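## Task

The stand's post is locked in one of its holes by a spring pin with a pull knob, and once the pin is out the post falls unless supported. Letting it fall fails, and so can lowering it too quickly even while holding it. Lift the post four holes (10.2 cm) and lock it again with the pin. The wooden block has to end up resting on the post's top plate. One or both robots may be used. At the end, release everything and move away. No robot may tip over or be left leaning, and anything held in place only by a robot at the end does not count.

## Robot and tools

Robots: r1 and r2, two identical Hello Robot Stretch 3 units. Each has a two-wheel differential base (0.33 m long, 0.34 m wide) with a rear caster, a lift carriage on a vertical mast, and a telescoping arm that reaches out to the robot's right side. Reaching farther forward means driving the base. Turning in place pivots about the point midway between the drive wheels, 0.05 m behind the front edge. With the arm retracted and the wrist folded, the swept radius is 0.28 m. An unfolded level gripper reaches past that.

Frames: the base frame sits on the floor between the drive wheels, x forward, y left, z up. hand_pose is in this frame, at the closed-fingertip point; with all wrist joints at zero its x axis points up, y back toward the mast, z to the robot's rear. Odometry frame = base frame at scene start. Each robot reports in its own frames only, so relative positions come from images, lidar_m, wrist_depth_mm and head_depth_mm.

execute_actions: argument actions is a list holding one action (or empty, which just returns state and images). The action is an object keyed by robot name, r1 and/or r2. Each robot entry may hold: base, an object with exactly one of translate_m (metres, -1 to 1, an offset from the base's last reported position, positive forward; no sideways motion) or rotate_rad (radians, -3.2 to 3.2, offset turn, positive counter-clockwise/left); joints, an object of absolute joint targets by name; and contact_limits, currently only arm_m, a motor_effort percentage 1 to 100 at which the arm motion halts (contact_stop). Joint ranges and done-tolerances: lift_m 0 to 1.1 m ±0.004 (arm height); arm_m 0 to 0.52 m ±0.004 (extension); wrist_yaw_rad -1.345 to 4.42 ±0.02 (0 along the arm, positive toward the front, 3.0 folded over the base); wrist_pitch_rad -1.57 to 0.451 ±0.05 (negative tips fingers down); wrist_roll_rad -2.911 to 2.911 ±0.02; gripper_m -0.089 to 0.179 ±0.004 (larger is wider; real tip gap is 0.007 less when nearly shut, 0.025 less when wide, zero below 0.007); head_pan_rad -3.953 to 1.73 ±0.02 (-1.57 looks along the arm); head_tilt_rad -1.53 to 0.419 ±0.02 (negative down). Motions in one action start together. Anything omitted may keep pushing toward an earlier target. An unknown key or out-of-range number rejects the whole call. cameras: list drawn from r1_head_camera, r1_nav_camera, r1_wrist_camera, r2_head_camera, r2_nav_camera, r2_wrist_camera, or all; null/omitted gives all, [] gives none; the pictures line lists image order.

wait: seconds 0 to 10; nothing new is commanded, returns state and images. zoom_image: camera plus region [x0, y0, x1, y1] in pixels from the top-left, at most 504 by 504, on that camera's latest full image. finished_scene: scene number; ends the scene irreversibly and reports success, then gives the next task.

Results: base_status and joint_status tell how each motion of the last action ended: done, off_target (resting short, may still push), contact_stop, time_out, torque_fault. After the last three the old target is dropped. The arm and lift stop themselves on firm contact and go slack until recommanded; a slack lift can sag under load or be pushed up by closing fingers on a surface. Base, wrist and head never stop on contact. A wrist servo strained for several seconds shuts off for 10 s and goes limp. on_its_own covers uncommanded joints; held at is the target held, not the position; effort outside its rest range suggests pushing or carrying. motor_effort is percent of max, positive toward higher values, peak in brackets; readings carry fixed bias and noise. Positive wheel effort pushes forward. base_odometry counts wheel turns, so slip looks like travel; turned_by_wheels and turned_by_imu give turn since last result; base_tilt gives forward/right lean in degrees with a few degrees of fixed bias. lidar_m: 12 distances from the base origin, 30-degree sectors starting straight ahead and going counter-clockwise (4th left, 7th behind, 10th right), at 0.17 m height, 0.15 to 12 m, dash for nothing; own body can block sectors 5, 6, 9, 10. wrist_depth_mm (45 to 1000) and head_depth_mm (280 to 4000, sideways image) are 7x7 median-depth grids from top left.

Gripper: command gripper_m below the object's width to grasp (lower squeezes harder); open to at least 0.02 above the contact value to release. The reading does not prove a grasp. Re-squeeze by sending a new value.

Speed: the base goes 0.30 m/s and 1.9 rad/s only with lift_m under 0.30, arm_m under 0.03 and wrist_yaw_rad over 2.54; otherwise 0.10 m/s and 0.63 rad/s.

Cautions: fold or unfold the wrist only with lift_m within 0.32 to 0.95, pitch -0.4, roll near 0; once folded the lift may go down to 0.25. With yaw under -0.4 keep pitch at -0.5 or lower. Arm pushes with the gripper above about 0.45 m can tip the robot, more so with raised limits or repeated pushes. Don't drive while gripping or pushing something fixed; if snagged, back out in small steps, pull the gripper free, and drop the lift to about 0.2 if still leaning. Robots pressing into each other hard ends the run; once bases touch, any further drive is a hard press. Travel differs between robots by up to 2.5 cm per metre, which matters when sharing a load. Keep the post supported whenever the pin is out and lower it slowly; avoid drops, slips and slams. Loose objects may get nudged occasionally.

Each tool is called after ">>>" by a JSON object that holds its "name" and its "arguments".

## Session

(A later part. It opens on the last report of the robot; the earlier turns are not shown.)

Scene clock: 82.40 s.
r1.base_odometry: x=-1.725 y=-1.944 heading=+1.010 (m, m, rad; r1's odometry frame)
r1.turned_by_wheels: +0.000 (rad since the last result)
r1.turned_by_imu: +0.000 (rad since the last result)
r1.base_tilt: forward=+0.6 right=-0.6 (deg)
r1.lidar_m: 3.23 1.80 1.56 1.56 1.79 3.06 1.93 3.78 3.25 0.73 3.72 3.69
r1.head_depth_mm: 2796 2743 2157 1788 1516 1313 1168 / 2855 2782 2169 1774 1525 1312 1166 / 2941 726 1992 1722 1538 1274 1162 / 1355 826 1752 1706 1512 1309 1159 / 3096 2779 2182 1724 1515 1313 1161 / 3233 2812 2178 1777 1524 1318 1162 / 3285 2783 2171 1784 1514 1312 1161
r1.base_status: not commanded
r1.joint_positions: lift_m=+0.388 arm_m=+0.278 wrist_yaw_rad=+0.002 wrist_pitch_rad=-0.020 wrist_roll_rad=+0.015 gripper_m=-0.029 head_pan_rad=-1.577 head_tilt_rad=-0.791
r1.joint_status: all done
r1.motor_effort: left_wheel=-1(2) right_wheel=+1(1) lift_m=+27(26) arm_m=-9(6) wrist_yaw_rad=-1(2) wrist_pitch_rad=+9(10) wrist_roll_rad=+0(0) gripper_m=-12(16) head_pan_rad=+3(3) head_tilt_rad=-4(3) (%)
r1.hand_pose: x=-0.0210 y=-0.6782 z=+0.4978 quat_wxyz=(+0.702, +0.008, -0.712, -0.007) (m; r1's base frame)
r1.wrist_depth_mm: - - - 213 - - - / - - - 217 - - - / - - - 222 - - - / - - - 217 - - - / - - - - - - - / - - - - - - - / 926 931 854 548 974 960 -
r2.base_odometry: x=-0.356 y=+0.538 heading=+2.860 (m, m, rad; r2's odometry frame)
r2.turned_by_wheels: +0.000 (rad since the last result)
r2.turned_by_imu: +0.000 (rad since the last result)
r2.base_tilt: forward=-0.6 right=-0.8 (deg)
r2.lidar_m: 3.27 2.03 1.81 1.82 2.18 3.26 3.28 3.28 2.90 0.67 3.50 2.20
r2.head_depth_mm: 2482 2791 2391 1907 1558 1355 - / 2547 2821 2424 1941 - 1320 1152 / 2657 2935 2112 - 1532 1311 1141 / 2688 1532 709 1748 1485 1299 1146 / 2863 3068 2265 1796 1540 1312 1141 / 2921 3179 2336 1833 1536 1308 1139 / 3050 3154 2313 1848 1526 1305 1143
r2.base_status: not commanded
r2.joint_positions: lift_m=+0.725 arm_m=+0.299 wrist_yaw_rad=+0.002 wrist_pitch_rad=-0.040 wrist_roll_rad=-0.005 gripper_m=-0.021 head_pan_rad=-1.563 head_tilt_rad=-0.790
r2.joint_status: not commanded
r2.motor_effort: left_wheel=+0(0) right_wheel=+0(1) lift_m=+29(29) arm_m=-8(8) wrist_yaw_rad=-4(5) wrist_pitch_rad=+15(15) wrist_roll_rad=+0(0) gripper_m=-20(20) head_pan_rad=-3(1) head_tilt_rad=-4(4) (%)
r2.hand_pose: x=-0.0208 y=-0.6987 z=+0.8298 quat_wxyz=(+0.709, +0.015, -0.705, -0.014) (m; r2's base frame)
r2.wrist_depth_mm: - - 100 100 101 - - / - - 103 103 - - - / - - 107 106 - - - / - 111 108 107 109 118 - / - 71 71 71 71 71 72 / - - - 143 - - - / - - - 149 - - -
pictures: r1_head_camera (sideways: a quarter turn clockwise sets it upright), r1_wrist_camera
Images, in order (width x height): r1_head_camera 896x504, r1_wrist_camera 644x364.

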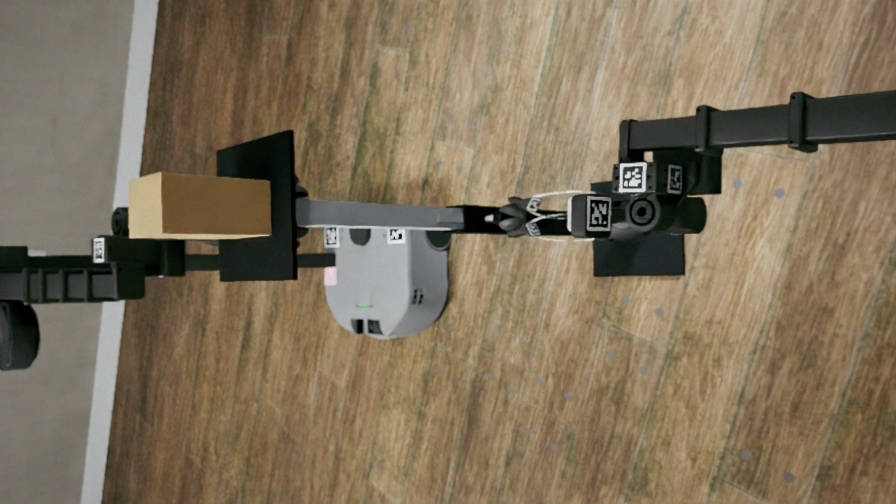

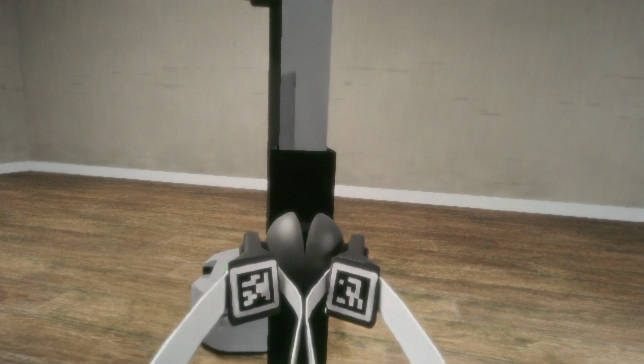

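>>> {"name": "execute_actions", "arguments": {"actions": [{"r1":{"joints":{"gripper_m":0.055}},"r2":{"joints":{"lift_m":0.731}}}], "cameras": []}}

>>> {"name": "execute_actions", "arguments": {"actions": [{"r1":{"joints":{"arm_m":0.308}}}], "cameras": []}}

>>> {"name": "execute_actions", "arguments": {"actions": [{"r1":{"joints":{"gripper_m":-0.05}}}], "cameras": ["r1_wrist_camera"]}}

>>> {"name": "execute_actions", "arguments": {"actions": [{"r1":{"joints":{"arm_m":0.29}}}], "cameras": ["r1_head_camera","r1_wrist_camera"]}}

Scene clock: 86.93 s.
r1.base_odometry: x=-1.725 y=-1.944 heading=+1.010 (m, m, rad; r1's odometry frame)
r1.turned_by_wheels: +0.000 (rad since the last result)
r1.turned_by_imu: +0.001 (rad since the last result)
r1.base_tilt: forward=+0.4 right=-0.4 (deg)
r1.lidar_m: 3.24 1.80 1.56 1.56 1.79 3.06 1.92 3.79 3.24 0.73 3.74 3.69
r1.head_depth_mm: 2777 2774 2181 1764 1510 1308 1162 / 2874 2750 2185 1775 1510 1319 1165 / 2913 724 1985 1748 1545 1261 1157 / 1373 827 1744 1700 1508 1317 1158 / 3062 2761 2165 1731 1506 1322 1163 / 3216 2792 2172 1795 1535 1319 1164 / 3343 2822 2163 1790 1519 1316 1159
r1.base_status: not commanded
r1.joint_positions: lift_m=+0.388 arm_m=+0.277 wrist_yaw_rad=+0.002 wrist_pitch_rad=-0.020 wrist_roll_rad=+0.015 gripper_m=+0.055 head_pan_rad=-1.577 head_tilt_rad=-0.791
r1.joint_status: all done
r1.motor_effort: left_wheel=-1(1) right_wheel=+1(1) lift_m=+27(28) arm_m=-7(8) wrist_yaw_rad=+0(1) wrist_pitch_rad=+9(9) wrist_roll_rad=+0(0) gripper_m=+0(80) head_pan_rad=+3(3) head_tilt_rad=-5(5) (%)
r1.hand_pose: x=-0.0210 y=-0.6781 z=+0.4978 quat_wxyz=(+0.702, +0.008, -0.712, -0.007) (m; r1's base frame)
r1.wrist_depth_mm: - - - 212 - - - / - - - 217 - - - / - - - 221 - - - / - - - 218 - - - / - - - 223 - - - / - - 819 229 - - - / 884 941 836 236 928 983 994
r2.base_odometry: x=-0.356 y=+0.538 heading=+2.860 (m, m, rad; r2's odometry frame)
r2.turned_by_wheels: +0.000 (rad since the last result)
r2.turned_by_imu: +0.000 (rad since the last result)
r2.base_tilt: forward=-0.5 right=-0.8 (deg)
r2.lidar_m: 3.29 2.04 1.81 1.82 2.19 3.26 3.28 3.27 2.90 0.66 3.51 2.20
r2.head_depth_mm: 2501 2779 2385 1883 1562 1361 - / 2561 2840 2385 1953 - 1323 1151 / 2635 2934 2139 - 1527 1317 1148 / 2699 1537 710 1738 1472 1297 1146 / 2829 3064 2269 1803 1540 1313 1143 / 2953 3157 2334 1839 1535 1301 1134 / 3023 3189 2327 1850 1525 1303 1134
r2.base_status: not commanded
r2.joint_positions: lift_m=+0.730 arm_m=+0.299 wrist_yaw_rad=+0.002 wrist_pitch_rad=-0.057 wrist_roll_rad=-0.005 gripper_m=-0.021 head_pan_rad=-1.563 head_tilt_rad=-0.790
r2.joint_status: all done
r2.motor_effort: left_wheel=+1(0) right_wheel=-1(0) lift_m=+31(30) arm_m=-9(9) wrist_yaw_rad=-4(4) wrist_pitch_rad=+22(23) wrist_roll_rad=+0(0) gripper_m=-20(20) head_pan_rad=-3(3) head_tilt_rad=-4(4) (%)
r2.hand_pose: x=-0.0208 y=-0.6981 z=+0.8304 quat_wxyz=(+0.709, +0.021, -0.705, -0.020) (m; r2's base frame)
r2.wrist_depth_mm: - - 99 99 100 - - / - - 102 102 - - - / - - 107 106 - - - / - 115 107 107 108 122 - / - 71 71 71 71 71 72 / - - - 144 - - - / - - - 150 - - -
pictures: none
No camera images: the call's "cameras" was empty. Leave "cameras" out to get every camera's image.

Scene clock: 88.17 s.
r1.base_odometry: x=-1.725 y=-1.944 heading=+1.010 (m, m, rad; r1's odometry frame)
r1.turned_by_wheels: +0.000 (rad since the last result)
r1.turned_by_imu: +0.000 (rad since the last result)
r1.base_tilt: forward=+0.4 right=-0.5 (deg)
r1.lidar_m: 3.24 1.80 1.56 1.56 1.79 3.07 1.92 3.80 3.24 0.73 3.72 3.70
r1.head_depth_mm: 2758 2769 2162 1776 1517 1303 1162 / 2874 2770 2157 1778 1513 1326 1172 / 2911 723 1980 1733 1535 1279 1164 / 1379 823 1747 1682 1508 1319 1155 / 3104 2818 2187 1719 1522 1313 1166 / 3145 2801 2157 1778 1512 1322 1166 / 3244 2798 2156 1776 1510 1314 1162
r1.base_status: not commanded
r1.joint_positions: lift_m=+0.388 arm_m=+0.308 wrist_yaw_rad=+0.002 wrist_pitch_rad=-0.020 wrist_roll_rad=+0.015 gripper_m=+0.055 head_pan_rad=-1.577 head_tilt_rad=-0.791
r1.joint_status: all done
r1.motor_effort: left_wheel=-2(2) right_wheel=+0(1) lift_m=+27(27) arm_m=+7(5) wrist_yaw_rad=-1(1) wrist_pitch_rad=+9(9) wrist_roll_rad=+0(0) gripper_m=+0(1) head_pan_rad=+3(3) head_tilt_rad=-4(4) (%)
r1.hand_pose: x=-0.0210 y=-0.7082 z=+0.4978 quat_wxyz=(+0.702, +0.008, -0.712, -0.007) (m; r1's base frame)
r1.wrist_depth_mm: - - - 182 - - - / - - - 186 - - - / - - - 190 - - - / - - - 187 - - - / - - - 191 - - - / - - 771 196 - - - / 895 935 803 203 927 975 996
r2.base_odometry: x=-0.356 y=+0.538 heading=+2.860 (m, m, rad; r2's odometry frame)
r2.turned_by_wheels: +0.000 (rad since the last result)
r2.turned_by_imu: +0.000 (rad since the last result)
r2.base_tilt: forward=-0.5 right=-0.8 (deg)
r2.lidar_m: 3.32 2.02 1.81 1.82 2.18 3.27 3.28 3.29 2.90 0.67 3.51 2.21
r2.head_depth_mm: 2453 2789 2401 1889 1558 1354 - / 2581 2859 2364 1945 - 1325 1147 / 2642 2931 2126 - 1527 1316 1148 / 2721 1537 709 1715 1464 1303 1147 / 2842 3022 2248 1797 1530 1313 1139 / 2976 3147 2356 1850 1534 1304 1137 / 3020 3136 2310 1844 1529 1307 1140
r2.base_status: not commanded
r2.joint_positions: lift_m=+0.730 arm_m=+0.299 wrist_yaw_rad=+0.002 wrist_pitch_rad=-0.057 wrist_roll_rad=-0.005 gripper_m=-0.021 head_pan_rad=-1.563 head_tilt_rad=-0.790
r2.joint_status: not commanded
r2.motor_effort: left_wheel=+0(1) right_wheel=-1(1) lift_m=+31(30) arm_m=-9(9) wrist_yaw_rad=-3(4) wrist_pitch_rad=+22(22) wrist_roll_rad=+0(0) gripper_m=-20(20) head_pan_rad=-2(2) head_tilt_rad=-4(5) (%)
r2.hand_pose: x=-0.0208 y=-0.6981 z=+0.8304 quat_wxyz=(+0.709, +0.021, -0.705, -0.020) (m; r2's base frame)
r2.wrist_depth_mm: - - 99 99 100 - - / - - 102 102 - - - / - - 106 105 - - - / - 115 107 107 108 122 - / - 71 71 71 71 72 72 / - - - 144 - - - / - - - 150 - - -
pictures: none
No camera images: the call's "cameras" was empty. Leave "cameras" out to get every camera's image.

Scene clock: 89.70 s.
r1.base_odometry: x=-1.725 y=-1.944 heading=+1.010 (m, m, rad; r1's odometry frame)
r1.turned_by_wheels: +0.000 (rad since the last result)
r1.turned_by_imu: +0.000 (rad since the last result)
r1.base_tilt: forward=+0.3 right=-0.5 (deg)
r1.lidar_m: 3.23 1.80 1.56 1.56 1.79 3.07 1.93 3.78 3.25 0.73 3.72 3.69
r1.head_depth_mm: 2767 2799 2159 1787 1500 1311 1154 / 2830 2798 2157 1769 1524 1314 1182 / 2938 725 1965 1752 1555 1279 1162 / 1386 823 1729 1679 1523 1310 1161 / 3026 2759 2151 1732 1509 1310 1161 / 3189 2817 2143 1781 1522 1312 1161 / 3276 2756 2156 1793 1524 1315 1166
r1.base_status: not commanded
r1.joint_positions: lift_m=+0.388 arm_m=+0.308 wrist_yaw_rad=+0.002 wrist_pitch_rad=-0.018 wrist_roll_rad=+0.015 gripper_m=-0.049 head_pan_rad=-1.577 head_tilt_rad=-0.791
r1.joint_status: all done
r1.motor_effort: left_wheel=-1(1) right_wheel=+0(1) lift_m=+26(26) arm_m=-1(6) wrist_yaw_rad=+0(1) wrist_pitch_rad=+7(9) wrist_roll_rad=+0(0) gripper_m=-24(99) head_pan_rad=+3(2) head_tilt_rad=-5(4) (%)
r1.hand_pose: x=-0.0210 y=-0.7088 z=+0.4984 quat_wxyz=(+0.702, +0.007, -0.712, -0.006) (m; r1's base frame)
r1.wrist_depth_mm: - - - 181 - - - / - - - 186 - - - / - - - 190 - - - / - - - 186 - - - / - - - 189 - - - / - - - 153 - - - / 906 921 788 531 991 984 1000
r2.base_odometry: x=-0.356 y=+0.538 heading=+2.860 (m, m, rad; r2's odometry frame)
r2.turned_by_wheels: +0.000 (rad since the last result)
r2.turned_by_imu: +0.000 (rad since the last result)
r2.base_tilt: forward=-0.5 right=-0.8 (deg)
r2.lidar_m: 3.30 2.03 1.81 1.81 2.17 3.27 3.27 3.29 2.90 0.66 3.50 2.21
r2.head_depth_mm: 2474 2789 2392 1884 1561 1361 - / 2559 2832 2362 1955 - 1322 1145 / 2651 2888 2127 - 1525 1317 1147 / 2706 1540 709 1698 1468 1301 1141 / 2801 3066 2254 1804 1545 1309 1142 / 2946 3191 2319 1857 1531 1306 1139 / 3051 3163 2322 1834 1535 1298 1140
r2.base_status: not commanded
r2.joint_positions: lift_m=+0.730 arm_m=+0.299 wrist_yaw_rad=+0.002 wrist_pitch_rad=-0.057 wrist_roll_rad=-0.005 gripper_m=-0.021 head_pan_rad=-1.563 head_tilt_rad=-0.790
r2.joint_status: not commanded
r2.motor_effort: left_wheel=+0(0) right_wheel=-1(1) lift_m=+31(30) arm_m=-9(9) wrist_yaw_rad=-4(4) wrist_pitch_rad=+22(22) wrist_roll_rad=+0(0) gripper_m=-20(20) head_pan_rad=-2(3) head_tilt_rad=-5(5) (%)
r2.hand_pose: x=-0.0208 y=-0.6981 z=+0.8304 quat_wxyz=(+0.709, +0.021, -0.705, -0.020) (m; r2's base frame)
r2.wrist_depth_mm: - - 99 99 100 - - / - - 102 102 - - - / - - 106 105 - - - / - 115 107 107 108 121 - / - 71 71 71 71 71 72 / - - - 144 - - - / - - - 150 - - -
pictures: r1_wrist_camera
Images, in order (width x height): r1_wrist_camera 644x364.

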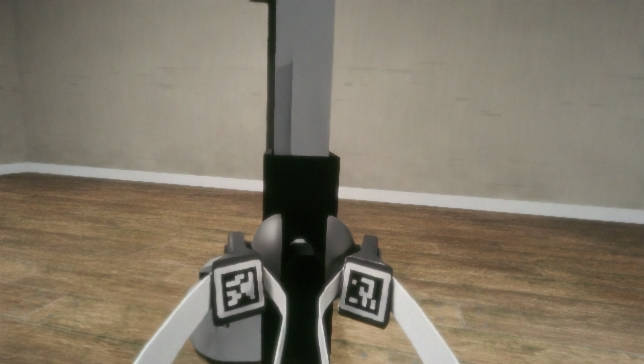

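Scene clock: 90.70 s.
r1.base_odometry: x=-1.725 y=-1.944 heading=+1.011 (m, m, rad; r1's odometry frame)
r1.turned_by_wheels: +0.000 (rad since the last result)
r1.turned_by_imu: +0.000 (rad since the last result)
r1.base_tilt: forward=+0.3 right=-0.5 (deg)
r1.lidar_m: 3.25 1.80 1.56 1.56 1.79 3.07 1.92 3.77 3.24 0.73 3.72 3.71
r1.head_depth_mm: 2788 2733 2167 1785 1514 1313 1168 / 2841 2786 2162 1775 1524 1314 1159 / 2910 726 1982 1757 1547 1264 1158 / 1382 832 1743 1684 1504 1311 1161 / 3086 2739 2187 1743 1520 1319 1161 / 3238 2789 2164 1774 1519 1315 1163 / 3273 2754 2167 1789 1514 1320 1165
r1.base_status: not commanded
r1.joint_positions: lift_m=+0.388 arm_m=+0.291 wrist_yaw_rad=+0.002 wrist_pitch_rad=-0.014 wrist_roll_rad=+0.015 gripper_m=-0.045 head_pan_rad=-1.577 head_tilt_rad=-0.791
r1.joint_status: all done
r1.on_its_own: gripper_m is held at -0.044, not at your -0.050, by its stall guard, which is still easing
r1.motor_effort: left_wheel=-1(1) right_wheel=-1(1) lift_m=+26(27) arm_m=-10(17) wrist_yaw_rad=-1(1) wrist_pitch_rad=+6(8) wrist_roll_rad=+0(0) gripper_m=-4(24) head_pan_rad=+3(3) head_tilt_rad=-4(4) (%)
r1.hand_pose: x=-0.0210 y=-0.6915 z=+0.4994 quat_wxyz=(+0.702, +0.006, -0.712, -0.005) (m; r1's base frame)
r1.wrist_depth_mm: - - - 199 - - - / - - - 203 - - - / - - - 209 - - - / - - - 204 - - - / - - - 207 - - - / - - - 215 - - - / 899 932 836 221 961 - -
r2.base_odometry: x=-0.356 y=+0.538 heading=+2.860 (m, m, rad; r2's odometry frame)
r2.turned_by_wheels: +0.000 (rad since the last result)
r2.turned_by_imu: +0.000 (rad since the last result)
r2.base_tilt: forward=-0.5 right=-0.8 (deg)
r2.lidar_m: 3.29 2.03 1.81 1.81 2.18 3.26 3.27 3.26 2.91 0.67 3.53 2.20
r2.head_depth_mm: 2498 2792 2389 1892 1560 1358 - / 2562 2812 2383 1940 - 1318 1153 / 2652 2936 2128 - 1530 1318 1150 / 2702 1541 708 1728 1469 1303 1147 / 2834 3009 2349 1801 1532 1310 1146 / 2915 3121 2359 1855 1530 1308 1138 / 3023 3148 2347 1841 1522 1306 1134
r2.base_status: not commanded
r2.joint_positions: lift_m=+0.730 arm_m=+0.299 wrist_yaw_rad=+0.002 wrist_pitch_rad=-0.066 wrist_roll_rad=-0.005 gripper_m=-0.021 head_pan_rad=-1.563 head_tilt_rad=-0.790
r2.joint_status: not commanded
r2.motor_effort: left_wheel=+2(1) right_wheel=-1(1) lift_m=+31(30) arm_m=-9(9) wrist_yaw_rad=-4(3) wrist_pitch_rad=+25(27) wrist_roll_rad=+0(0) gripper_m=-21(20) head_pan_rad=-4(2) head_tilt_rad=-4(5) (%)
r2.hand_pose: x=-0.0208 y=-0.6978 z=+0.8282 quat_wxyz=(+0.709, +0.025, -0.704, -0.023) (m; r2's base frame)
r2.wrist_depth_mm: - - 99 98 100 - - / - - 102 101 - - - / - - 106 105 213 - - / - 117 107 107 108 124 - / - 71 71 71 71 72 72 / - - - 145 - - - / - - - 151 - - -
pictures: r1_head_camera (sideways: a quarter turn clockwise sets it upright), r1_wrist_camera
Images, in order (width x height): r1_head_camera 896x504, r1_wrist_camera 644x364.

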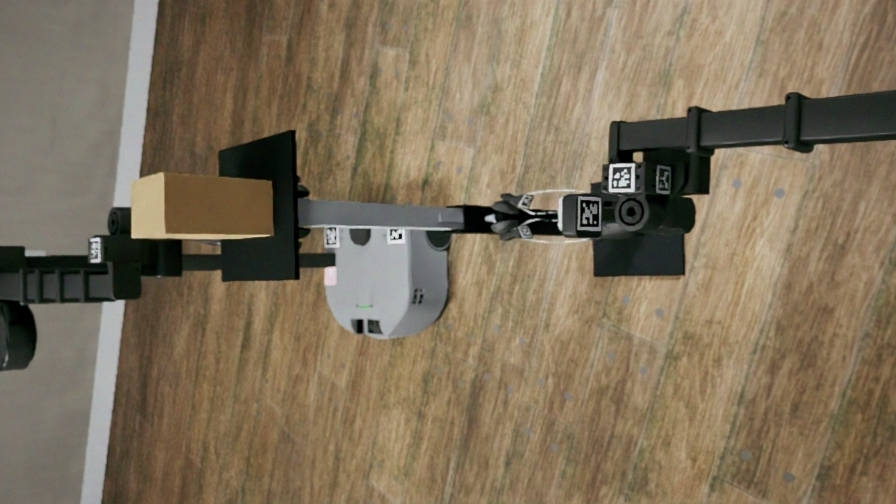

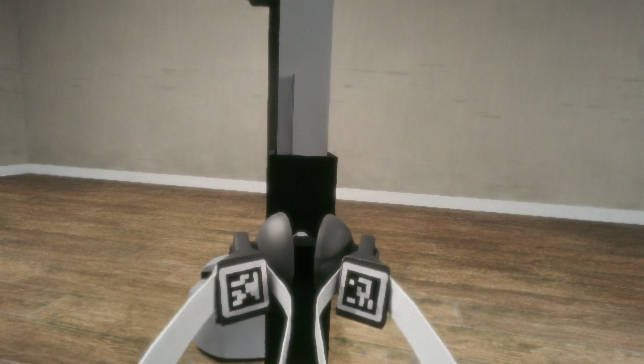

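>>> {"name": "execute_actions", "arguments": {"actions": [{"r2":{"joints":{"lift_m":0.775}}}], "cameras": ["r1_head_camera"]}}

>>> {"name": "execute_actions", "arguments": {"actions": [{"r2":{"joints":{"lift_m":0.825}}}], "cameras": ["r1_head_camera","r1_wrist_camera","r2_wrist_camera"]}}

Scene clock: 94.67 s.
r1.base_odometry: x=-1.725 y=-1.944 heading=+1.010 (m, m, rad; r1's odometry frame)
r1.turned_by_wheels: +0.000 (rad since the last result)
r1.turned_by_imu: +0.001 (rad since the last result)
r1.base_tilt: forward=+0.5 right=-0.6 (deg)
r1.lidar_m: 3.23 1.80 1.56 1.56 1.79 3.06 1.93 3.79 3.24 0.73 3.69 3.69
r1.head_depth_mm: 2796 2764 2172 1768 1502 1304 1169 / 2846 2785 2141 1798 1522 1317 1162 / 2898 727 2002 1743 1546 1277 1164 / 932 823 1732 1691 1497 1317 1161 / 3145 2776 2167 1715 1524 1318 1165 / 3216 2791 2188 1776 1520 1316 1162 / 3281 2751 2172 1773 1509 1316 1164
r1.base_status: not commanded
r1.joint_positions: lift_m=+0.388 arm_m=+0.290 wrist_yaw_rad=+0.002 wrist_pitch_rad=-0.014 wrist_roll_rad=+0.015 gripper_m=-0.038 head_pan_rad=-1.577 head_tilt_rad=-0.791
r1.joint_status: not commanded
r1.on_its_own: gripper_m is held at -0.038, not at your -0.050, by its stall guard, which is not easing now
r1.motor_effort: left_wheel=-1(1) right_wheel=+0(1) lift_m=+27(27) arm_m=-7(10) wrist_yaw_rad=-1(0) wrist_pitch_rad=+6(6) wrist_roll_rad=+0(0) gripper_m=-18(18) head_pan_rad=+3(3) head_tilt_rad=-5(6) (%)
r1.hand_pose: x=-0.0209 y=-0.6913 z=+0.4994 quat_wxyz=(+0.702, +0.006, -0.712, -0.005) (m; r1's base frame)
r1.wrist_depth_mm: - - - 200 - - - / - - - 204 - - - / - - - 209 - - - / - - - 205 - - - / - - - 208 - - - / - - - 215 - - - / 908 960 813 222 989 990 -
r2.base_odometry: x=-0.356 y=+0.538 heading=+2.860 (m, m, rad; r2's odometry frame)
r2.turned_by_wheels: +0.000 (rad since the last result)
r2.turned_by_imu: +0.012 (rad since the last result)
r2.base_tilt: forward=-0.8 right=-0.2 (deg)
r2.lidar_m: 3.24 2.02 1.81 1.82 2.20 3.26 3.28 3.26 2.90 0.66 3.53 2.21
r2.head_depth_mm: 2499 2779 2345 1862 1562 - - / 2551 2842 2444 - 1504 1316 1144 / 2666 2917 1520 1702 1529 1308 1142 / 2674 1526 697 1731 1461 1295 1146 / 2847 3077 2230 1788 1529 1307 1143 / 2953 3115 2307 1842 1537 1304 1142 / 3025 3117 2313 1837 1522 1300 1136
r2.base_status: not commanded
r2.joint_positions: lift_m=+0.774 arm_m=+0.299 wrist_yaw_rad=+0.002 wrist_pitch_rad=-0.188 wrist_roll_rad=-0.005 gripper_m=-0.021 head_pan_rad=-1.563 head_tilt_rad=-0.790
r2.joint_status: all done
r2.on_its_own: wrist_pitch_rad is at rest, and its effort (+72) is outside its rest range (-20 to +32)
r2.motor_effort: left_wheel=+0(1) right_wheel=+0(3) lift_m=+39(37) arm_m=-10(10) wrist_yaw_rad=-3(5) wrist_pitch_rad=+72(73) wrist_roll_rad=+0(0) gripper_m=-19(20) head_pan_rad=-2(2) head_tilt_rad=-5(4) (%)
r2.hand_pose: x=-0.0209 y=-0.6910 z=+0.8412 quat_wxyz=(+0.706, +0.067, -0.702, -0.065) (m; r2's base frame)
r2.wrist_depth_mm: - - 86 86 87 - - / - - 90 90 92 - - / - - 97 95 97 - - / - 133 102 101 115 148 - / - 94 94 95 95 95 - / - 73 73 73 73 73 73 / - - - 155 - - -
pictures: r1_head_camera (sideways: a quarter turn clockwise sets it upright)
Images, in order (width x height): r1_head_camera 896x504.

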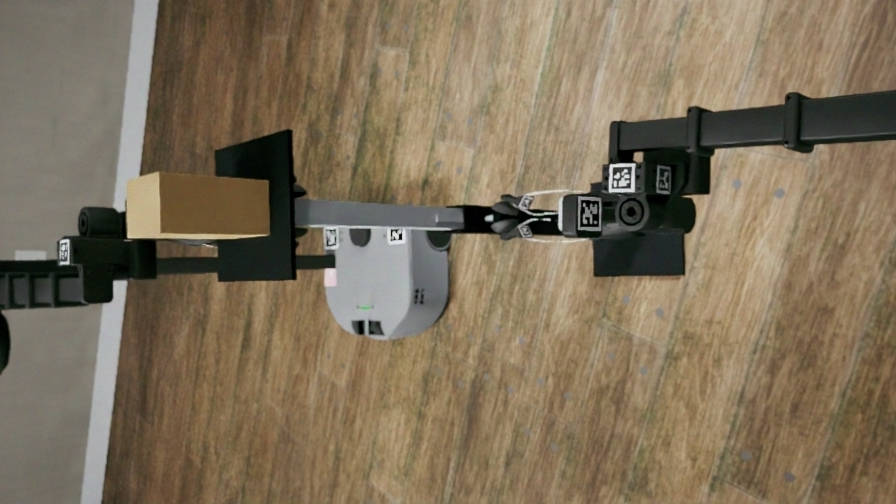

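Scene clock: 98.70 s.
r1.base_odometry: x=-1.725 y=-1.944 heading=+1.010 (m, m, rad; r1's odometry frame)
r1.turned_by_wheels: +0.000 (rad since the last result)
r1.turned_by_imu: +0.001 (rad since the last result)
r1.base_tilt: forward=+0.5 right=-0.5 (deg)
r1.lidar_m: 3.23 1.80 1.56 1.56 1.78 3.06 1.92 3.80 3.24 0.73 3.71 3.70
r1.head_depth_mm: 2805 2745 2194 1777 1495 1312 1165 / 2895 2769 2176 1779 1515 1326 1158 / 2904 727 1996 1737 1545 1283 1173 / 955 821 1758 1694 1514 1314 1162 / 3104 2810 2183 1719 1507 1319 1164 / 3186 2772 2172 1773 1514 1317 1168 / 3356 2830 2204 1793 1512 1317 1159
r1.base_status: not commanded
r1.joint_positions: lift_m=+0.388 arm_m=+0.290 wrist_yaw_rad=+0.002 wrist_pitch_rad=-0.014 wrist_roll_rad=+0.015 gripper_m=-0.038 head_pan_rad=-1.577 head_tilt_rad=-0.791
r1.joint_status: not commanded
r1.on_its_own: gripper_m is held at -0.038, not at your -0.050, by its stall guard, which is not easing now
r1.motor_effort: left_wheel=-1(1) right_wheel=+0(0) lift_m=+27(27) arm_m=-8(7) wrist_yaw_rad=+0(1) wrist_pitch_rad=+6(6) wrist_roll_rad=+0(0) gripper_m=-18(19) head_pan_rad=+3(3) head_tilt_rad=-5(5) (%)
r1.hand_pose: x=-0.0209 y=-0.6913 z=+0.4994 quat_wxyz=(+0.702, +0.006, -0.712, -0.005) (m; r1's base frame)
r1.wrist_depth_mm: - - - 198 - - - / - - - 203 - - - / - - - 206 - - - / - - - 205 - - - / - - - 208 - - - / - - - 215 - - - / 914 973 810 222 - - -
r2.base_odometry: x=-0.356 y=+0.538 heading=+2.860 (m, m, rad; r2's odometry frame)
r2.turned_by_wheels: +0.000 (rad since the last result)
r2.turned_by_imu: -0.005 (rad since the last result)
r2.base_tilt: forward=-0.5 right=-0.6 (deg)
r2.lidar_m: 3.26 2.03 1.81 1.82 2.18 3.25 3.29 3.25 2.90 0.66 3.52 2.21
r2.head_depth_mm: 2474 2781 2363 1871 1569 - - / 2540 2826 2454 - 1513 1316 1150 / 2639 2913 806 - 1542 1314 1144 / 2680 1532 707 1735 1461 1300 1146 / 2851 3027 2237 1801 1546 1304 1139 / 2920 3162 2318 1843 1527 1301 1139 / 3061 3175 2317 1831 1524 1301 1133
r2.base_status: not commanded
r2.joint_positions: lift_m=+0.770 arm_m=+0.299 wrist_yaw_rad=+0.000 wrist_pitch_rad=-0.145 wrist_roll_rad=-0.008 gripper_m=-0.021 head_pan_rad=-1.563 head_tilt_rad=-0.791
r2.joint_status: lift_m contact_stop (moved -0.004 of +0.051)
r2.on_its_own: lift_m is slack since a contact_stop, until your next command for it (your +0.825 is given up); wrist_pitch_rad is at rest, and its effort (+55) is outside its rest range (-20 to +32)
r2.motor_effort: left_wheel=+1(1) right_wheel=+0(8) lift_m=+25(45) arm_m=-7(10) wrist_yaw_rad=-1(11) wrist_pitch_rad=+55(95) wrist_roll_rad=+1(6) gripper_m=-20(21) head_pan_rad=-3(3) head_tilt_rad=-4(3) (%)
r2.hand_pose: x=-0.0214 y=-0.6936 z=+0.8475 quat_wxyz=(+0.709, +0.052, -0.702, -0.051) (m; r2's base frame)
r2.wrist_depth_mm: - - 94 94 95 - - / - - 99 98 100 - - / - - 104 103 105 - - / - - 109 108 144 - - / - 112 111 110 111 116 - / 88 84 85 85 86 87 87 / - - - 156 - 77 77
pictures: r1_head_camera (sideways: a quarter turn clockwise sets it upright), r1_wrist_camera, r2_wrist_camera
Images, in order (width x height): r1_head_camera 896x504, r1_wrist_camera 644x364, r2_wrist_camera 644x364.

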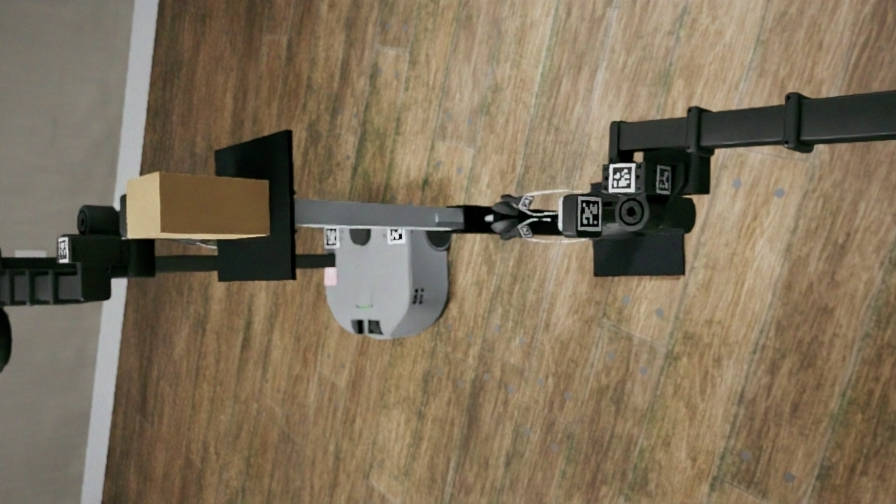

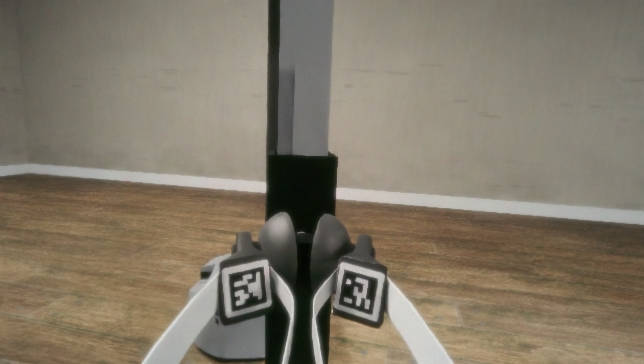

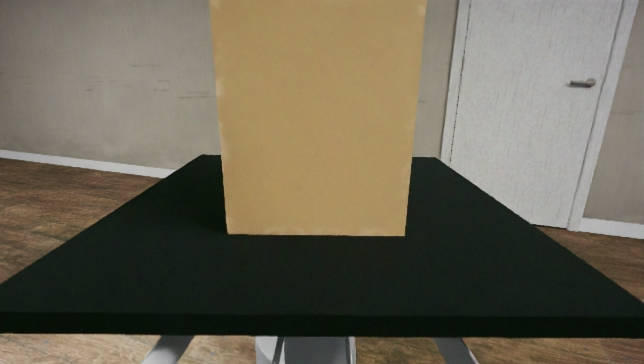

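>>> {"name": "execute_actions", "arguments": {"actions": [{"r1":{"joints":{"gripper_m":0.055}},"r2":{"joints":{"lift_m":0.745}}}], "cameras": []}}

>>> {"name": "execute_actions", "arguments": {"actions": [{"r1":{"joints":{"arm_m":0.309,"lift_m":0.38}}}], "cameras": ["r1_wrist_camera","r2_wrist_camera","r1_head_camera"]}}

Scene clock: 103.33 s.
r1.base_odometry: x=-1.725 y=-1.944 heading=+1.010 (m, m, rad; r1's odometry frame)
r1.turned_by_wheels: +0.000 (rad since the last result)
r1.turned_by_imu: +0.001 (rad since the last result)
r1.base_tilt: forward=+0.4 right=-0.6 (deg)
r1.lidar_m: 3.22 1.80 1.56 1.56 1.79 3.07 1.93 3.82 3.24 0.73 3.72 3.69
r1.head_depth_mm: 2806 2760 2146 1756 1513 1313 1163 / 2852 2735 2175 1777 1506 1311 1170 / 2940 730 1994 1738 1542 1261 1169 / 1285 825 1740 1691 1516 1310 1157 / 3068 2793 2184 1729 1518 1313 1160 / 3232 2786 2181 1777 1508 1306 1163 / 3311 2818 2188 1799 1520 1317 1166
r1.base_status: not commanded
r1.joint_positions: lift_m=+0.388 arm_m=+0.290 wrist_yaw_rad=+0.002 wrist_pitch_rad=-0.018 wrist_roll_rad=+0.015 gripper_m=+0.055 head_pan_rad=-1.577 head_tilt_rad=-0.791
r1.joint_status: all done
r1.motor_effort: left_wheel=-1(1) right_wheel=+0(0) lift_m=+27(27) arm_m=-6(7) wrist_yaw_rad=-1(0) wrist_pitch_rad=+8(8) wrist_roll_rad=+0(0) gripper_m=+0(80) head_pan_rad=+3(3) head_tilt_rad=-3(5) (%)
r1.hand_pose: x=-0.0209 y=-0.6912 z=+0.4983 quat_wxyz=(+0.702, +0.007, -0.712, -0.006) (m; r1's base frame)
r1.wrist_depth_mm: - - - 201 - - - / - - - 202 - - - / - - - 208 - - - / - - - 205 - - - / - - - 207 - - - / - - 813 215 - - - / 877 923 832 221 960 972 -
r2.base_odometry: x=-0.356 y=+0.538 heading=+2.860 (m, m, rad; r2's odometry frame)
r2.turned_by_wheels: +0.000 (rad since the last result)
r2.turned_by_imu: -0.001 (rad since the last result)
r2.base_tilt: forward=-0.6 right=-0.8 (deg)
r2.lidar_m: 3.25 2.03 1.81 1.82 2.18 3.26 3.28 3.26 2.90 0.67 3.52 2.21
r2.head_depth_mm: 2496 2774 2417 1896 1559 1380 - / 2564 2848 2388 1935 - 1318 1144 / 2642 2924 2130 - 1547 1322 1146 / 2700 1535 722 1747 1476 1304 1144 / 2815 3023 2253 1813 1536 1310 1140 / 2949 3161 2351 1849 1539 1308 1138 / 3034 3128 2302 1844 1532 1302 1141
r2.base_status: not commanded
r2.joint_positions: lift_m=+0.745 arm_m=+0.299 wrist_yaw_rad=-0.001 wrist_pitch_rad=-0.069 wrist_roll_rad=-0.008 gripper_m=-0.021 head_pan_rad=-1.563 head_tilt_rad=-0.791
r2.joint_status: all done
r2.motor_effort: left_wheel=-2(1) right_wheel=+1(1) lift_m=+20(21) arm_m=-7(8) wrist_yaw_rad=+0(1) wrist_pitch_rad=+27(42) wrist_roll_rad=+1(1) gripper_m=-19(20) head_pan_rad=-2(2) head_tilt_rad=-4(3) (%)
r2.hand_pose: x=-0.0217 y=-0.6975 z=+0.8421 quat_wxyz=(+0.710, +0.025, -0.703, -0.025) (m; r2's base frame)
r2.wrist_depth_mm: - - 100 99 101 - - / - - 104 103 104 - - / - - 107 106 - - - / - - 111 110 139 - - / - 101 102 103 104 105 - / - 77 75 75 75 76 76 / - - - 153 - - -
pictures: none
No camera images: the call's "cameras" was empty. Leave "cameras" out to get every camera's image.

Scene clock: 104.37 s.
r1.base_odometry: x=-1.725 y=-1.944 heading=+1.010 (m, m, rad; r1's odometry frame)
r1.turned_by_wheels: +0.000 (rad since the last result)
r1.turned_by_imu: +0.000 (rad since the last result)
r1.base_tilt: forward=+0.5 right=-0.6 (deg)
r1.lidar_m: 3.22 1.80 1.56 1.56 1.79 3.06 1.92 3.80 3.24 0.73 3.72 3.70
r1.head_depth_mm: 2766 2793 2184 1797 1513 1308 1166 / 2854 2743 2170 1787 1511 1322 1159 / 2922 723 1979 1753 1544 1284 1161 / 1290 829 1749 1699 1511 1310 1156 / 3050 2799 2193 1717 1500 1318 1162 / 3216 2800 2180 1784 1511 1321 1160 / 3271 2772 2167 1780 1514 1316 1160
r1.base_status: not commanded
r1.joint_positions: lift_m=+0.380 arm_m=+0.309 wrist_yaw_rad=+0.002 wrist_pitch_rad=-0.019 wrist_roll_rad=+0.015 gripper_m=+0.055 head_pan_rad=-1.577 head_tilt_rad=-0.791
r1.joint_status: all done
r1.motor_effort: left_wheel=-1(1) right_wheel=+0(0) lift_m=+27(27) arm_m=+7(2) wrist_yaw_rad=+0(1) wrist_pitch_rad=+8(8) wrist_roll_rad=+0(0) gripper_m=+1(1) head_pan_rad=+3(2) head_tilt_rad=-5(4) (%)
r1.hand_pose: x=-0.0210 y=-0.7093 z=+0.4901 quat_wxyz=(+0.702, +0.008, -0.712, -0.006) (m; r1's base frame)
r1.wrist_depth_mm: - - - 182 - - - / - - - 185 - - - / - - - 187 - - - / - - - 187 - - - / - - - 188 - - - / - - 784 195 - - - / 883 918 803 200 901 944 982
r2.base_odometry: x=-0.356 y=+0.538 heading=+2.860 (m, m, rad; r2's odometry frame)
r2.turned_by_wheels: +0.000 (rad since the last result)
r2.turned_by_imu: +0.000 (rad since the last result)
r2.base_tilt: forward=-0.5 right=-0.8 (deg)
r2.lidar_m: 3.27 2.03 1.81 1.82 2.18 3.25 3.27 3.27 2.91 0.66 3.51 2.20
r2.head_depth_mm: 2489 2809 2398 1894 1562 1386 - / 2569 2851 2370 1939 - 1322 1156 / 2680 2950 2154 - 1550 1309 1148 / 2732 1534 723 1722 1473 1309 1148 / 2809 3068 2268 1815 1534 1312 1142 / 2926 3168 2332 1850 1526 1309 1138 / 3053 3149 2336 1847 1531 1308 1140
r2.base_status: not commanded
r2.joint_positions: lift_m=+0.745 arm_m=+0.299 wrist_yaw_rad=-0.001 wrist_pitch_rad=-0.069 wrist_roll_rad=-0.008 gripper_m=-0.021 head_pan_rad=-1.563 head_tilt_rad=-0.791
r2.joint_status: not commanded
r2.motor_effort: left_wheel=+0(0) right_wheel=+1(1) lift_m=+20(20) arm_m=-7(7) wrist_yaw_rad=+0(0) wrist_pitch_rad=+27(27) wrist_roll_rad=+1(1) gripper_m=-19(19) head_pan_rad=-2(3) head_tilt_rad=-4(5) (%)
r2.hand_pose: x=-0.0217 y=-0.6975 z=+0.8421 quat_wxyz=(+0.710, +0.025, -0.703, -0.025) (m; r2's base frame)
r2.wrist_depth_mm: - - 100 99 101 - - / - - 104 102 104 - - / - - 108 106 - - - / - - 111 110 139 - - / - 101 102 103 104 105 - / - 76 75 75 75 76 76 / - - - 153 - - -
pictures: r1_head_camera (sideways: a quarter turn clockwise sets it upright), r1_wrist_camera, r2_wrist_camera
Images, in order (width x height): r1_head_camera 896x504, r1_wrist_camera 644x364, r2_wrist_camera 644x364.

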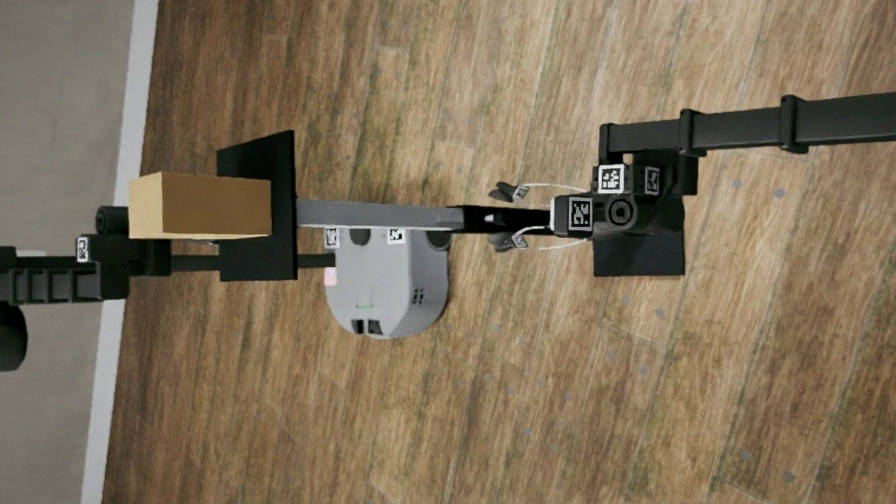

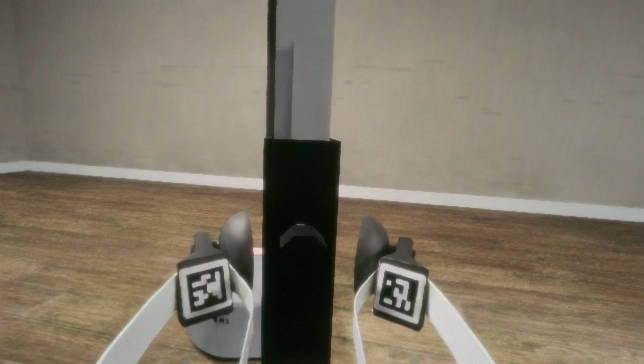

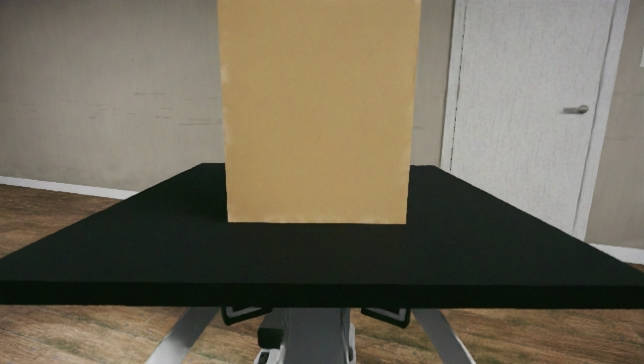

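>>> {"name": "execute_actions", "arguments": {"actions": [{"r1":{"joints":{"gripper_m":-0.04,"arm_m":0.312}}}], "cameras": ["r1_wrist_camera"]}}

>>> {"name": "execute_actions", "arguments": {"actions": [{"r1":{"joints":{"arm_m":0.297}}}], "cameras": ["r1_wrist_camera","r1_head_camera"]}}

>>> {"name": "execute_actions", "arguments": {"actions": [{"r1":{"joints":{"arm_m":0.284}}}], "cameras": ["r1_wrist_camera","r1_head_camera"]}}

Scene clock: 109.03 s.
r1.base_odometry: x=-1.725 y=-1.944 heading=+1.010 (m, m, rad; r1's odometry frame)
r1.turned_by_wheels: +0.000 (rad since the last result)
r1.turned_by_imu: +0.001 (rad since the last result)
r1.base_tilt: forward=+0.7 right=-0.5 (deg)
r1.lidar_m: 3.23 1.80 1.56 1.56 1.79 3.06 1.92 3.78 3.24 0.73 3.70 3.70
r1.head_depth_mm: 2755 2769 2150 1768 1504 1305 1169 / 2851 2773 2177 1780 1520 1319 1167 / 2879 728 1963 1734 1544 1284 1161 / 1291 827 1750 1686 1516 1312 1165 / 3045 2752 2164 1729 1511 1318 1169 / 3243 2764 2163 1779 1517 1318 1166 / 3256 2814 2175 1799 1524 1313 1167
r1.base_status: not commanded
r1.joint_positions: lift_m=+0.380 arm_m=+0.312 wrist_yaw_rad=+0.008 wrist_pitch_rad=-0.021 wrist_roll_rad=+0.015 gripper_m=-0.039 head_pan_rad=-1.577 head_tilt_rad=-0.791
r1.joint_status: all done
r1.motor_effort: left_wheel=-1(1) right_wheel=+2(2) lift_m=+27(28) arm_m=+7(9) wrist_yaw_rad=-4(5) wrist_pitch_rad=+9(9) wrist_roll_rad=+0(0) gripper_m=-22(98) head_pan_rad=+3(3) head_tilt_rad=-4(4) (%)
r1.hand_pose: x=-0.0193 y=-0.7122 z=+0.4896 quat_wxyz=(+0.702, +0.011, -0.712, -0.005) (m; r1's base frame)
r1.wrist_depth_mm: - - - 178 - - - / - - - 181 - - - / - - - 183 - - - / - - - 184 - - - / - - - 183 - - - / - - - 191 - - - / 866 913 790 197 952 962 -
r2.base_odometry: x=-0.356 y=+0.538 heading=+2.860 (m, m, rad; r2's odometry frame)
r2.turned_by_wheels: +0.000 (rad since the last result)
r2.turned_by_imu: +0.000 (rad since the last result)
r2.base_tilt: forward=-0.5 right=-0.8 (deg)
r2.lidar_m: 3.27 2.03 1.81 1.82 2.18 3.26 3.29 3.28 2.90 0.66 3.52 2.21
r2.head_depth_mm: 2478 2804 2406 1884 1556 1382 - / 2526 2876 2377 1954 - 1321 1148 / 2659 2914 2135 - 1550 1318 1155 / 2724 1541 722 1728 1462 1304 1145 / 2846 3025 2255 1802 1534 1313 1140 / 2923 3207 2324 1853 1541 1308 1137 / 3042 3177 2330 1856 1525 1307 1141
r2.base_status: not commanded
r2.joint_positions: lift_m=+0.745 arm_m=+0.299 wrist_yaw_rad=-0.001 wrist_pitch_rad=-0.069 wrist_roll_rad=-0.008 gripper_m=-0.021 head_pan_rad=-1.563 head_tilt_rad=-0.791
r2.joint_status: not commanded
r2.motor_effort: left_wheel=+0(1) right_wheel=+1(1) lift_m=+20(20) arm_m=-7(8) wrist_yaw_rad=+0(0) wrist_pitch_rad=+27(27) wrist_roll_rad=+1(1) gripper_m=-19(19) head_pan_rad=-2(2) head_tilt_rad=-4(4) (%)
r2.hand_pose: x=-0.0217 y=-0.6975 z=+0.8421 quat_wxyz=(+0.710, +0.025, -0.703, -0.025) (m; r2's base frame)
r2.wrist_depth_mm: - - 101 99 101 - - / - - 104 103 104 - - / - - 108 106 - - - / - - 111 110 138 - - / - 101 102 103 104 105 - / - 76 75 75 75 75 76 / - - - 152 - - -
pictures: r1_wrist_camera
Images, in order (width x height): r1_wrist_camera 644x364.

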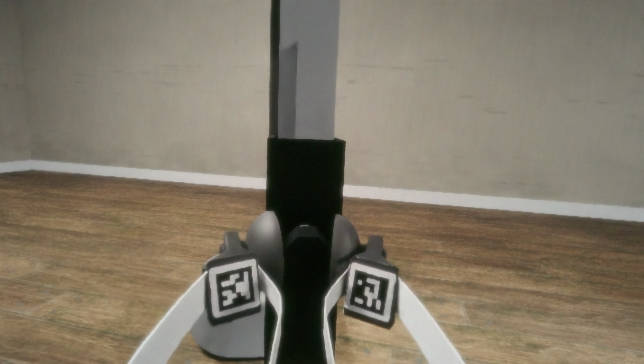

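Scene clock: 110.00 s.
r1.base_odometry: x=-1.725 y=-1.944 heading=+1.010 (m, m, rad; r1's odometry frame)
r1.turned_by_wheels: +0.000 (rad since the last result)
r1.turned_by_imu: +0.000 (rad since the last result)
r1.base_tilt: forward=+0.3 right=-0.7 (deg)
r1.lidar_m: 3.23 1.80 1.55 1.56 1.79 3.07 1.92 3.78 3.25 0.73 3.70 3.70
r1.head_depth_mm: 2726 2757 2164 1762 1519 1315 1167 / 2817 2741 2159 1785 1515 1325 1162 / 2918 724 1968 1740 1551 1266 1162 / 1291 824 1740 1691 1505 1313 1162 / 3043 2768 2171 1731 1517 1313 1159 / 3183 2770 2169 1796 1518 1319 1161 / 3230 2783 2182 1789 1514 1320 1166
r1.base_status: not commanded
r1.joint_positions: lift_m=+0.380 arm_m=+0.298 wrist_yaw_rad=+0.003 wrist_pitch_rad=-0.020 wrist_roll_rad=+0.015 gripper_m=-0.036 head_pan_rad=-1.577 head_tilt_rad=-0.791
r1.joint_status: all done
r1.motor_effort: left_wheel=-1(2) right_wheel=+0(2) lift_m=+27(28) arm_m=-11(24) wrist_yaw_rad=-3(5) wrist_pitch_rad=+9(9) wrist_roll_rad=+0(0) gripper_m=-20(23) head_pan_rad=+3(3) head_tilt_rad=-5(5) (%)
r1.hand_pose: x=-0.0206 y=-0.6984 z=+0.4897 quat_wxyz=(+0.702, +0.009, -0.712, -0.006) (m; r1's base frame)
r1.wrist_depth_mm: - - - 190 - - - / - - - 196 - - - / - - - 197 - - - / - - - 196 - - - / - - - 183 - - - / - - - 207 - - - / 897 926 818 533 963 980 -
r2.base_odometry: x=-0.356 y=+0.538 heading=+2.860 (m, m, rad; r2's odometry frame)
r2.turned_by_wheels: +0.000 (rad since the last result)
r2.turned_by_imu: +0.000 (rad since the last result)
r2.base_tilt: forward=-0.5 right=-0.8 (deg)
r2.lidar_m: 3.26 2.02 1.81 1.82 2.18 3.26 3.29 3.27 2.91 0.67 3.50 2.20
r2.head_depth_mm: 2494 2796 2376 1869 1560 1384 - / 2563 2831 2378 1951 - 1322 1152 / 2643 2936 2146 - 1540 1322 1151 / 2709 1533 721 1734 1478 1306 1146 / 2843 3049 2251 1799 1543 1311 1141 / 2906 3202 2335 1851 1538 1311 1140 / 3087 3165 2350 1841 1526 1308 1139
r2.base_status: not commanded
r2.joint_positions: lift_m=+0.745 arm_m=+0.299 wrist_yaw_rad=-0.001 wrist_pitch_rad=-0.069 wrist_roll_rad=-0.008 gripper_m=-0.021 head_pan_rad=-1.563 head_tilt_rad=-0.791
r2.joint_status: not commanded
r2.motor_effort: left_wheel=+0(0) right_wheel=+0(2) lift_m=+20(20) arm_m=-8(8) wrist_yaw_rad=+0(0) wrist_pitch_rad=+27(27) wrist_roll_rad=+1(1) gripper_m=-19(19) head_pan_rad=-3(2) head_tilt_rad=-3(6) (%)
r2.hand_pose: x=-0.0217 y=-0.6975 z=+0.8421 quat_wxyz=(+0.710, +0.025, -0.703, -0.025) (m; r2's base frame)
r2.wrist_depth_mm: - - 100 99 101 - - / - - 104 102 104 - - / - - 107 106 - - - / - - 111 110 139 - - / - 101 102 103 104 105 - / - 76 75 75 75 76 76 / - - - 152 - - -
pictures: r1_head_camera (sideways: a quarter turn clockwise sets it upright), r1_wrist_camera
Images, in order (width x height): r1_head_camera 896x504, r1_wrist_camera 644x364.

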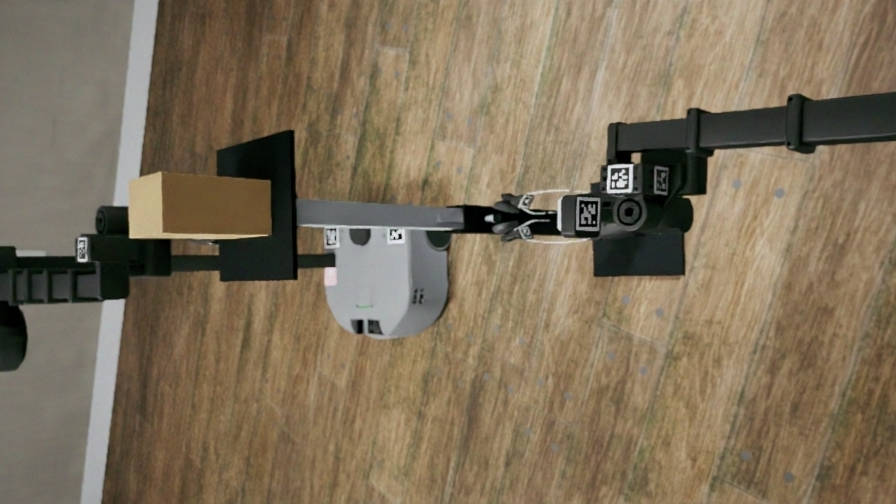

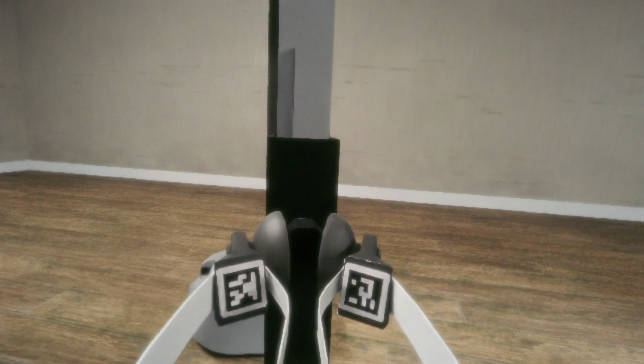

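Scene clock: 110.90 s.
r1.base_odometry: x=-1.725 y=-1.944 heading=+1.010 (m, m, rad; r1's odometry frame)
r1.turned_by_wheels: +0.000 (rad since the last result)
r1.turned_by_imu: +0.000 (rad since the last result)
r1.base_tilt: forward=+0.5 right=-0.7 (deg)
r1.lidar_m: 3.24 1.79 1.55 1.56 1.79 3.05 1.92 3.79 3.23 0.73 3.71 3.70
r1.head_depth_mm: 2810 2773 2181 1781 1511 1311 1161 / 2866 2746 2167 1797 1513 1320 1158 / 2885 725 1963 1725 1546 1259 1166 / 1291 822 1741 1688 1518 1314 1166 / 3057 2758 2169 1728 1518 1313 1166 / 3187 2783 2161 1805 1524 1314 1166 / 3289 2756 2178 1793 1511 1309 1164
r1.base_status: not commanded
r1.joint_positions: lift_m=+0.380 arm_m=+0.285 wrist_yaw_rad=+0.003 wrist_pitch_rad=-0.020 wrist_roll_rad=+0.015 gripper_m=-0.036 head_pan_rad=-1.577 head_tilt_rad=-0.791
r1.joint_status: all done
r1.motor_effort: left_wheel=-1(1) right_wheel=+0(0) lift_m=+27(28) arm_m=-9(12) wrist_yaw_rad=-2(3) wrist_pitch_rad=+9(9) wrist_roll_rad=+0(0) gripper_m=-17(18) head_pan_rad=+3(3) head_tilt_rad=-5(5) (%)
r1.hand_pose: x=-0.0207 y=-0.6852 z=+0.4897 quat_wxyz=(+0.702, +0.008, -0.712, -0.006) (m; r1's base frame)
r1.wrist_depth_mm: - - - 205 - - - / - - - 210 - - - / - - - 211 - - - / - - - 211 - - - / - - - - - - - / - - 950 - - - - / 880 934 843 228 950 967 -
r2.base_odometry: x=-0.356 y=+0.538 heading=+2.860 (m, m, rad; r2's odometry frame)
r2.turned_by_wheels: +0.000 (rad since the last result)
r2.turned_by_imu: +0.000 (rad since the last result)
r2.base_tilt: forward=-0.5 right=-0.8 (deg)
r2.lidar_m: 3.26 2.03 1.81 1.81 2.18 3.25 3.28 3.26 2.90 0.67 3.51 2.21
r2.head_depth_mm: 2480 2803 2394 1898 1568 1387 - / 2561 2854 2359 1938 - 1326 1151 / 2636 2950 2131 - 1538 1317 1144 / 2740 1537 721 1751 1471 1304 1150 / 2844 3050 2270 1798 1545 1309 1148 / 2937 3134 2354 1860 1533 1306 1140 / 3043 3118 2308 1843 1533 1305 1140
r2.base_status: not commanded
r2.joint_positions: lift_m=+0.745 arm_m=+0.299 wrist_yaw_rad=-0.001 wrist_pitch_rad=-0.069 wrist_roll_rad=-0.008 gripper_m=-0.021 head_pan_rad=-1.563 head_tilt_rad=-0.791
r2.joint_status: not commanded
r2.motor_effort: left_wheel=+0(1) right_wheel=+1(2) lift_m=+20(20) arm_m=-7(7) wrist_yaw_rad=+0(1) wrist_pitch_rad=+27(27) wrist_roll_rad=+1(1) gripper_m=-20(19) head_pan_rad=-3(1) head_tilt_rad=-4(4) (%)
r2.hand_pose: x=-0.0217 y=-0.6975 z=+0.8421 quat_wxyz=(+0.710, +0.025, -0.703, -0.025) (m; r2's base frame)
r2.wrist_depth_mm: - - 101 99 101 - - / - - 104 103 104 - - / - - 107 106 - - - / - - 111 110 138 - - / - 101 102 103 104 105 - / - 76 75 75 75 75 76 / - - - 152 - - -
pictures: r1_head_camera (sideways: a quarter turn clockwise sets it upright), r1_wrist_camera
Images, in order (width x height): r1_head_camera 896x504, r1_wrist_camera 644x364.

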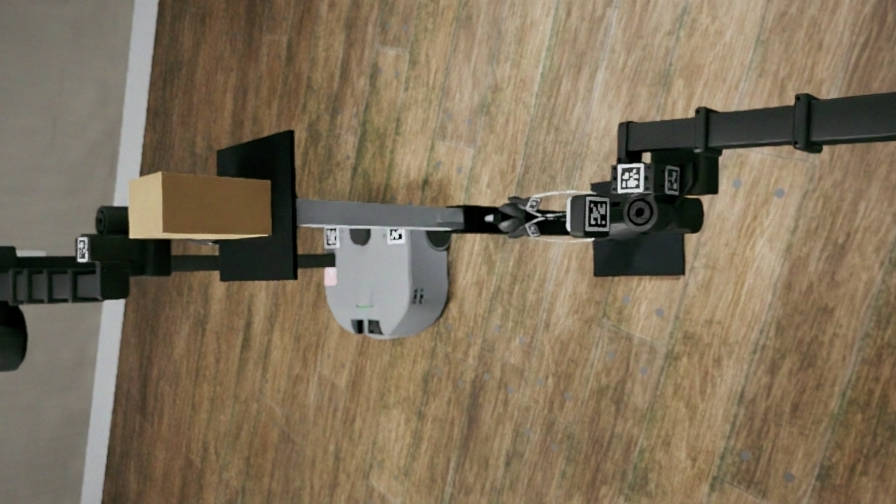

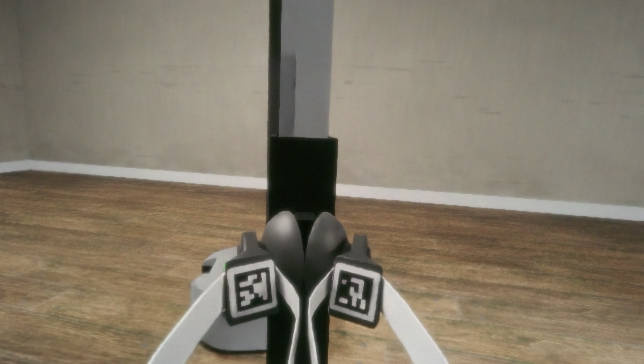

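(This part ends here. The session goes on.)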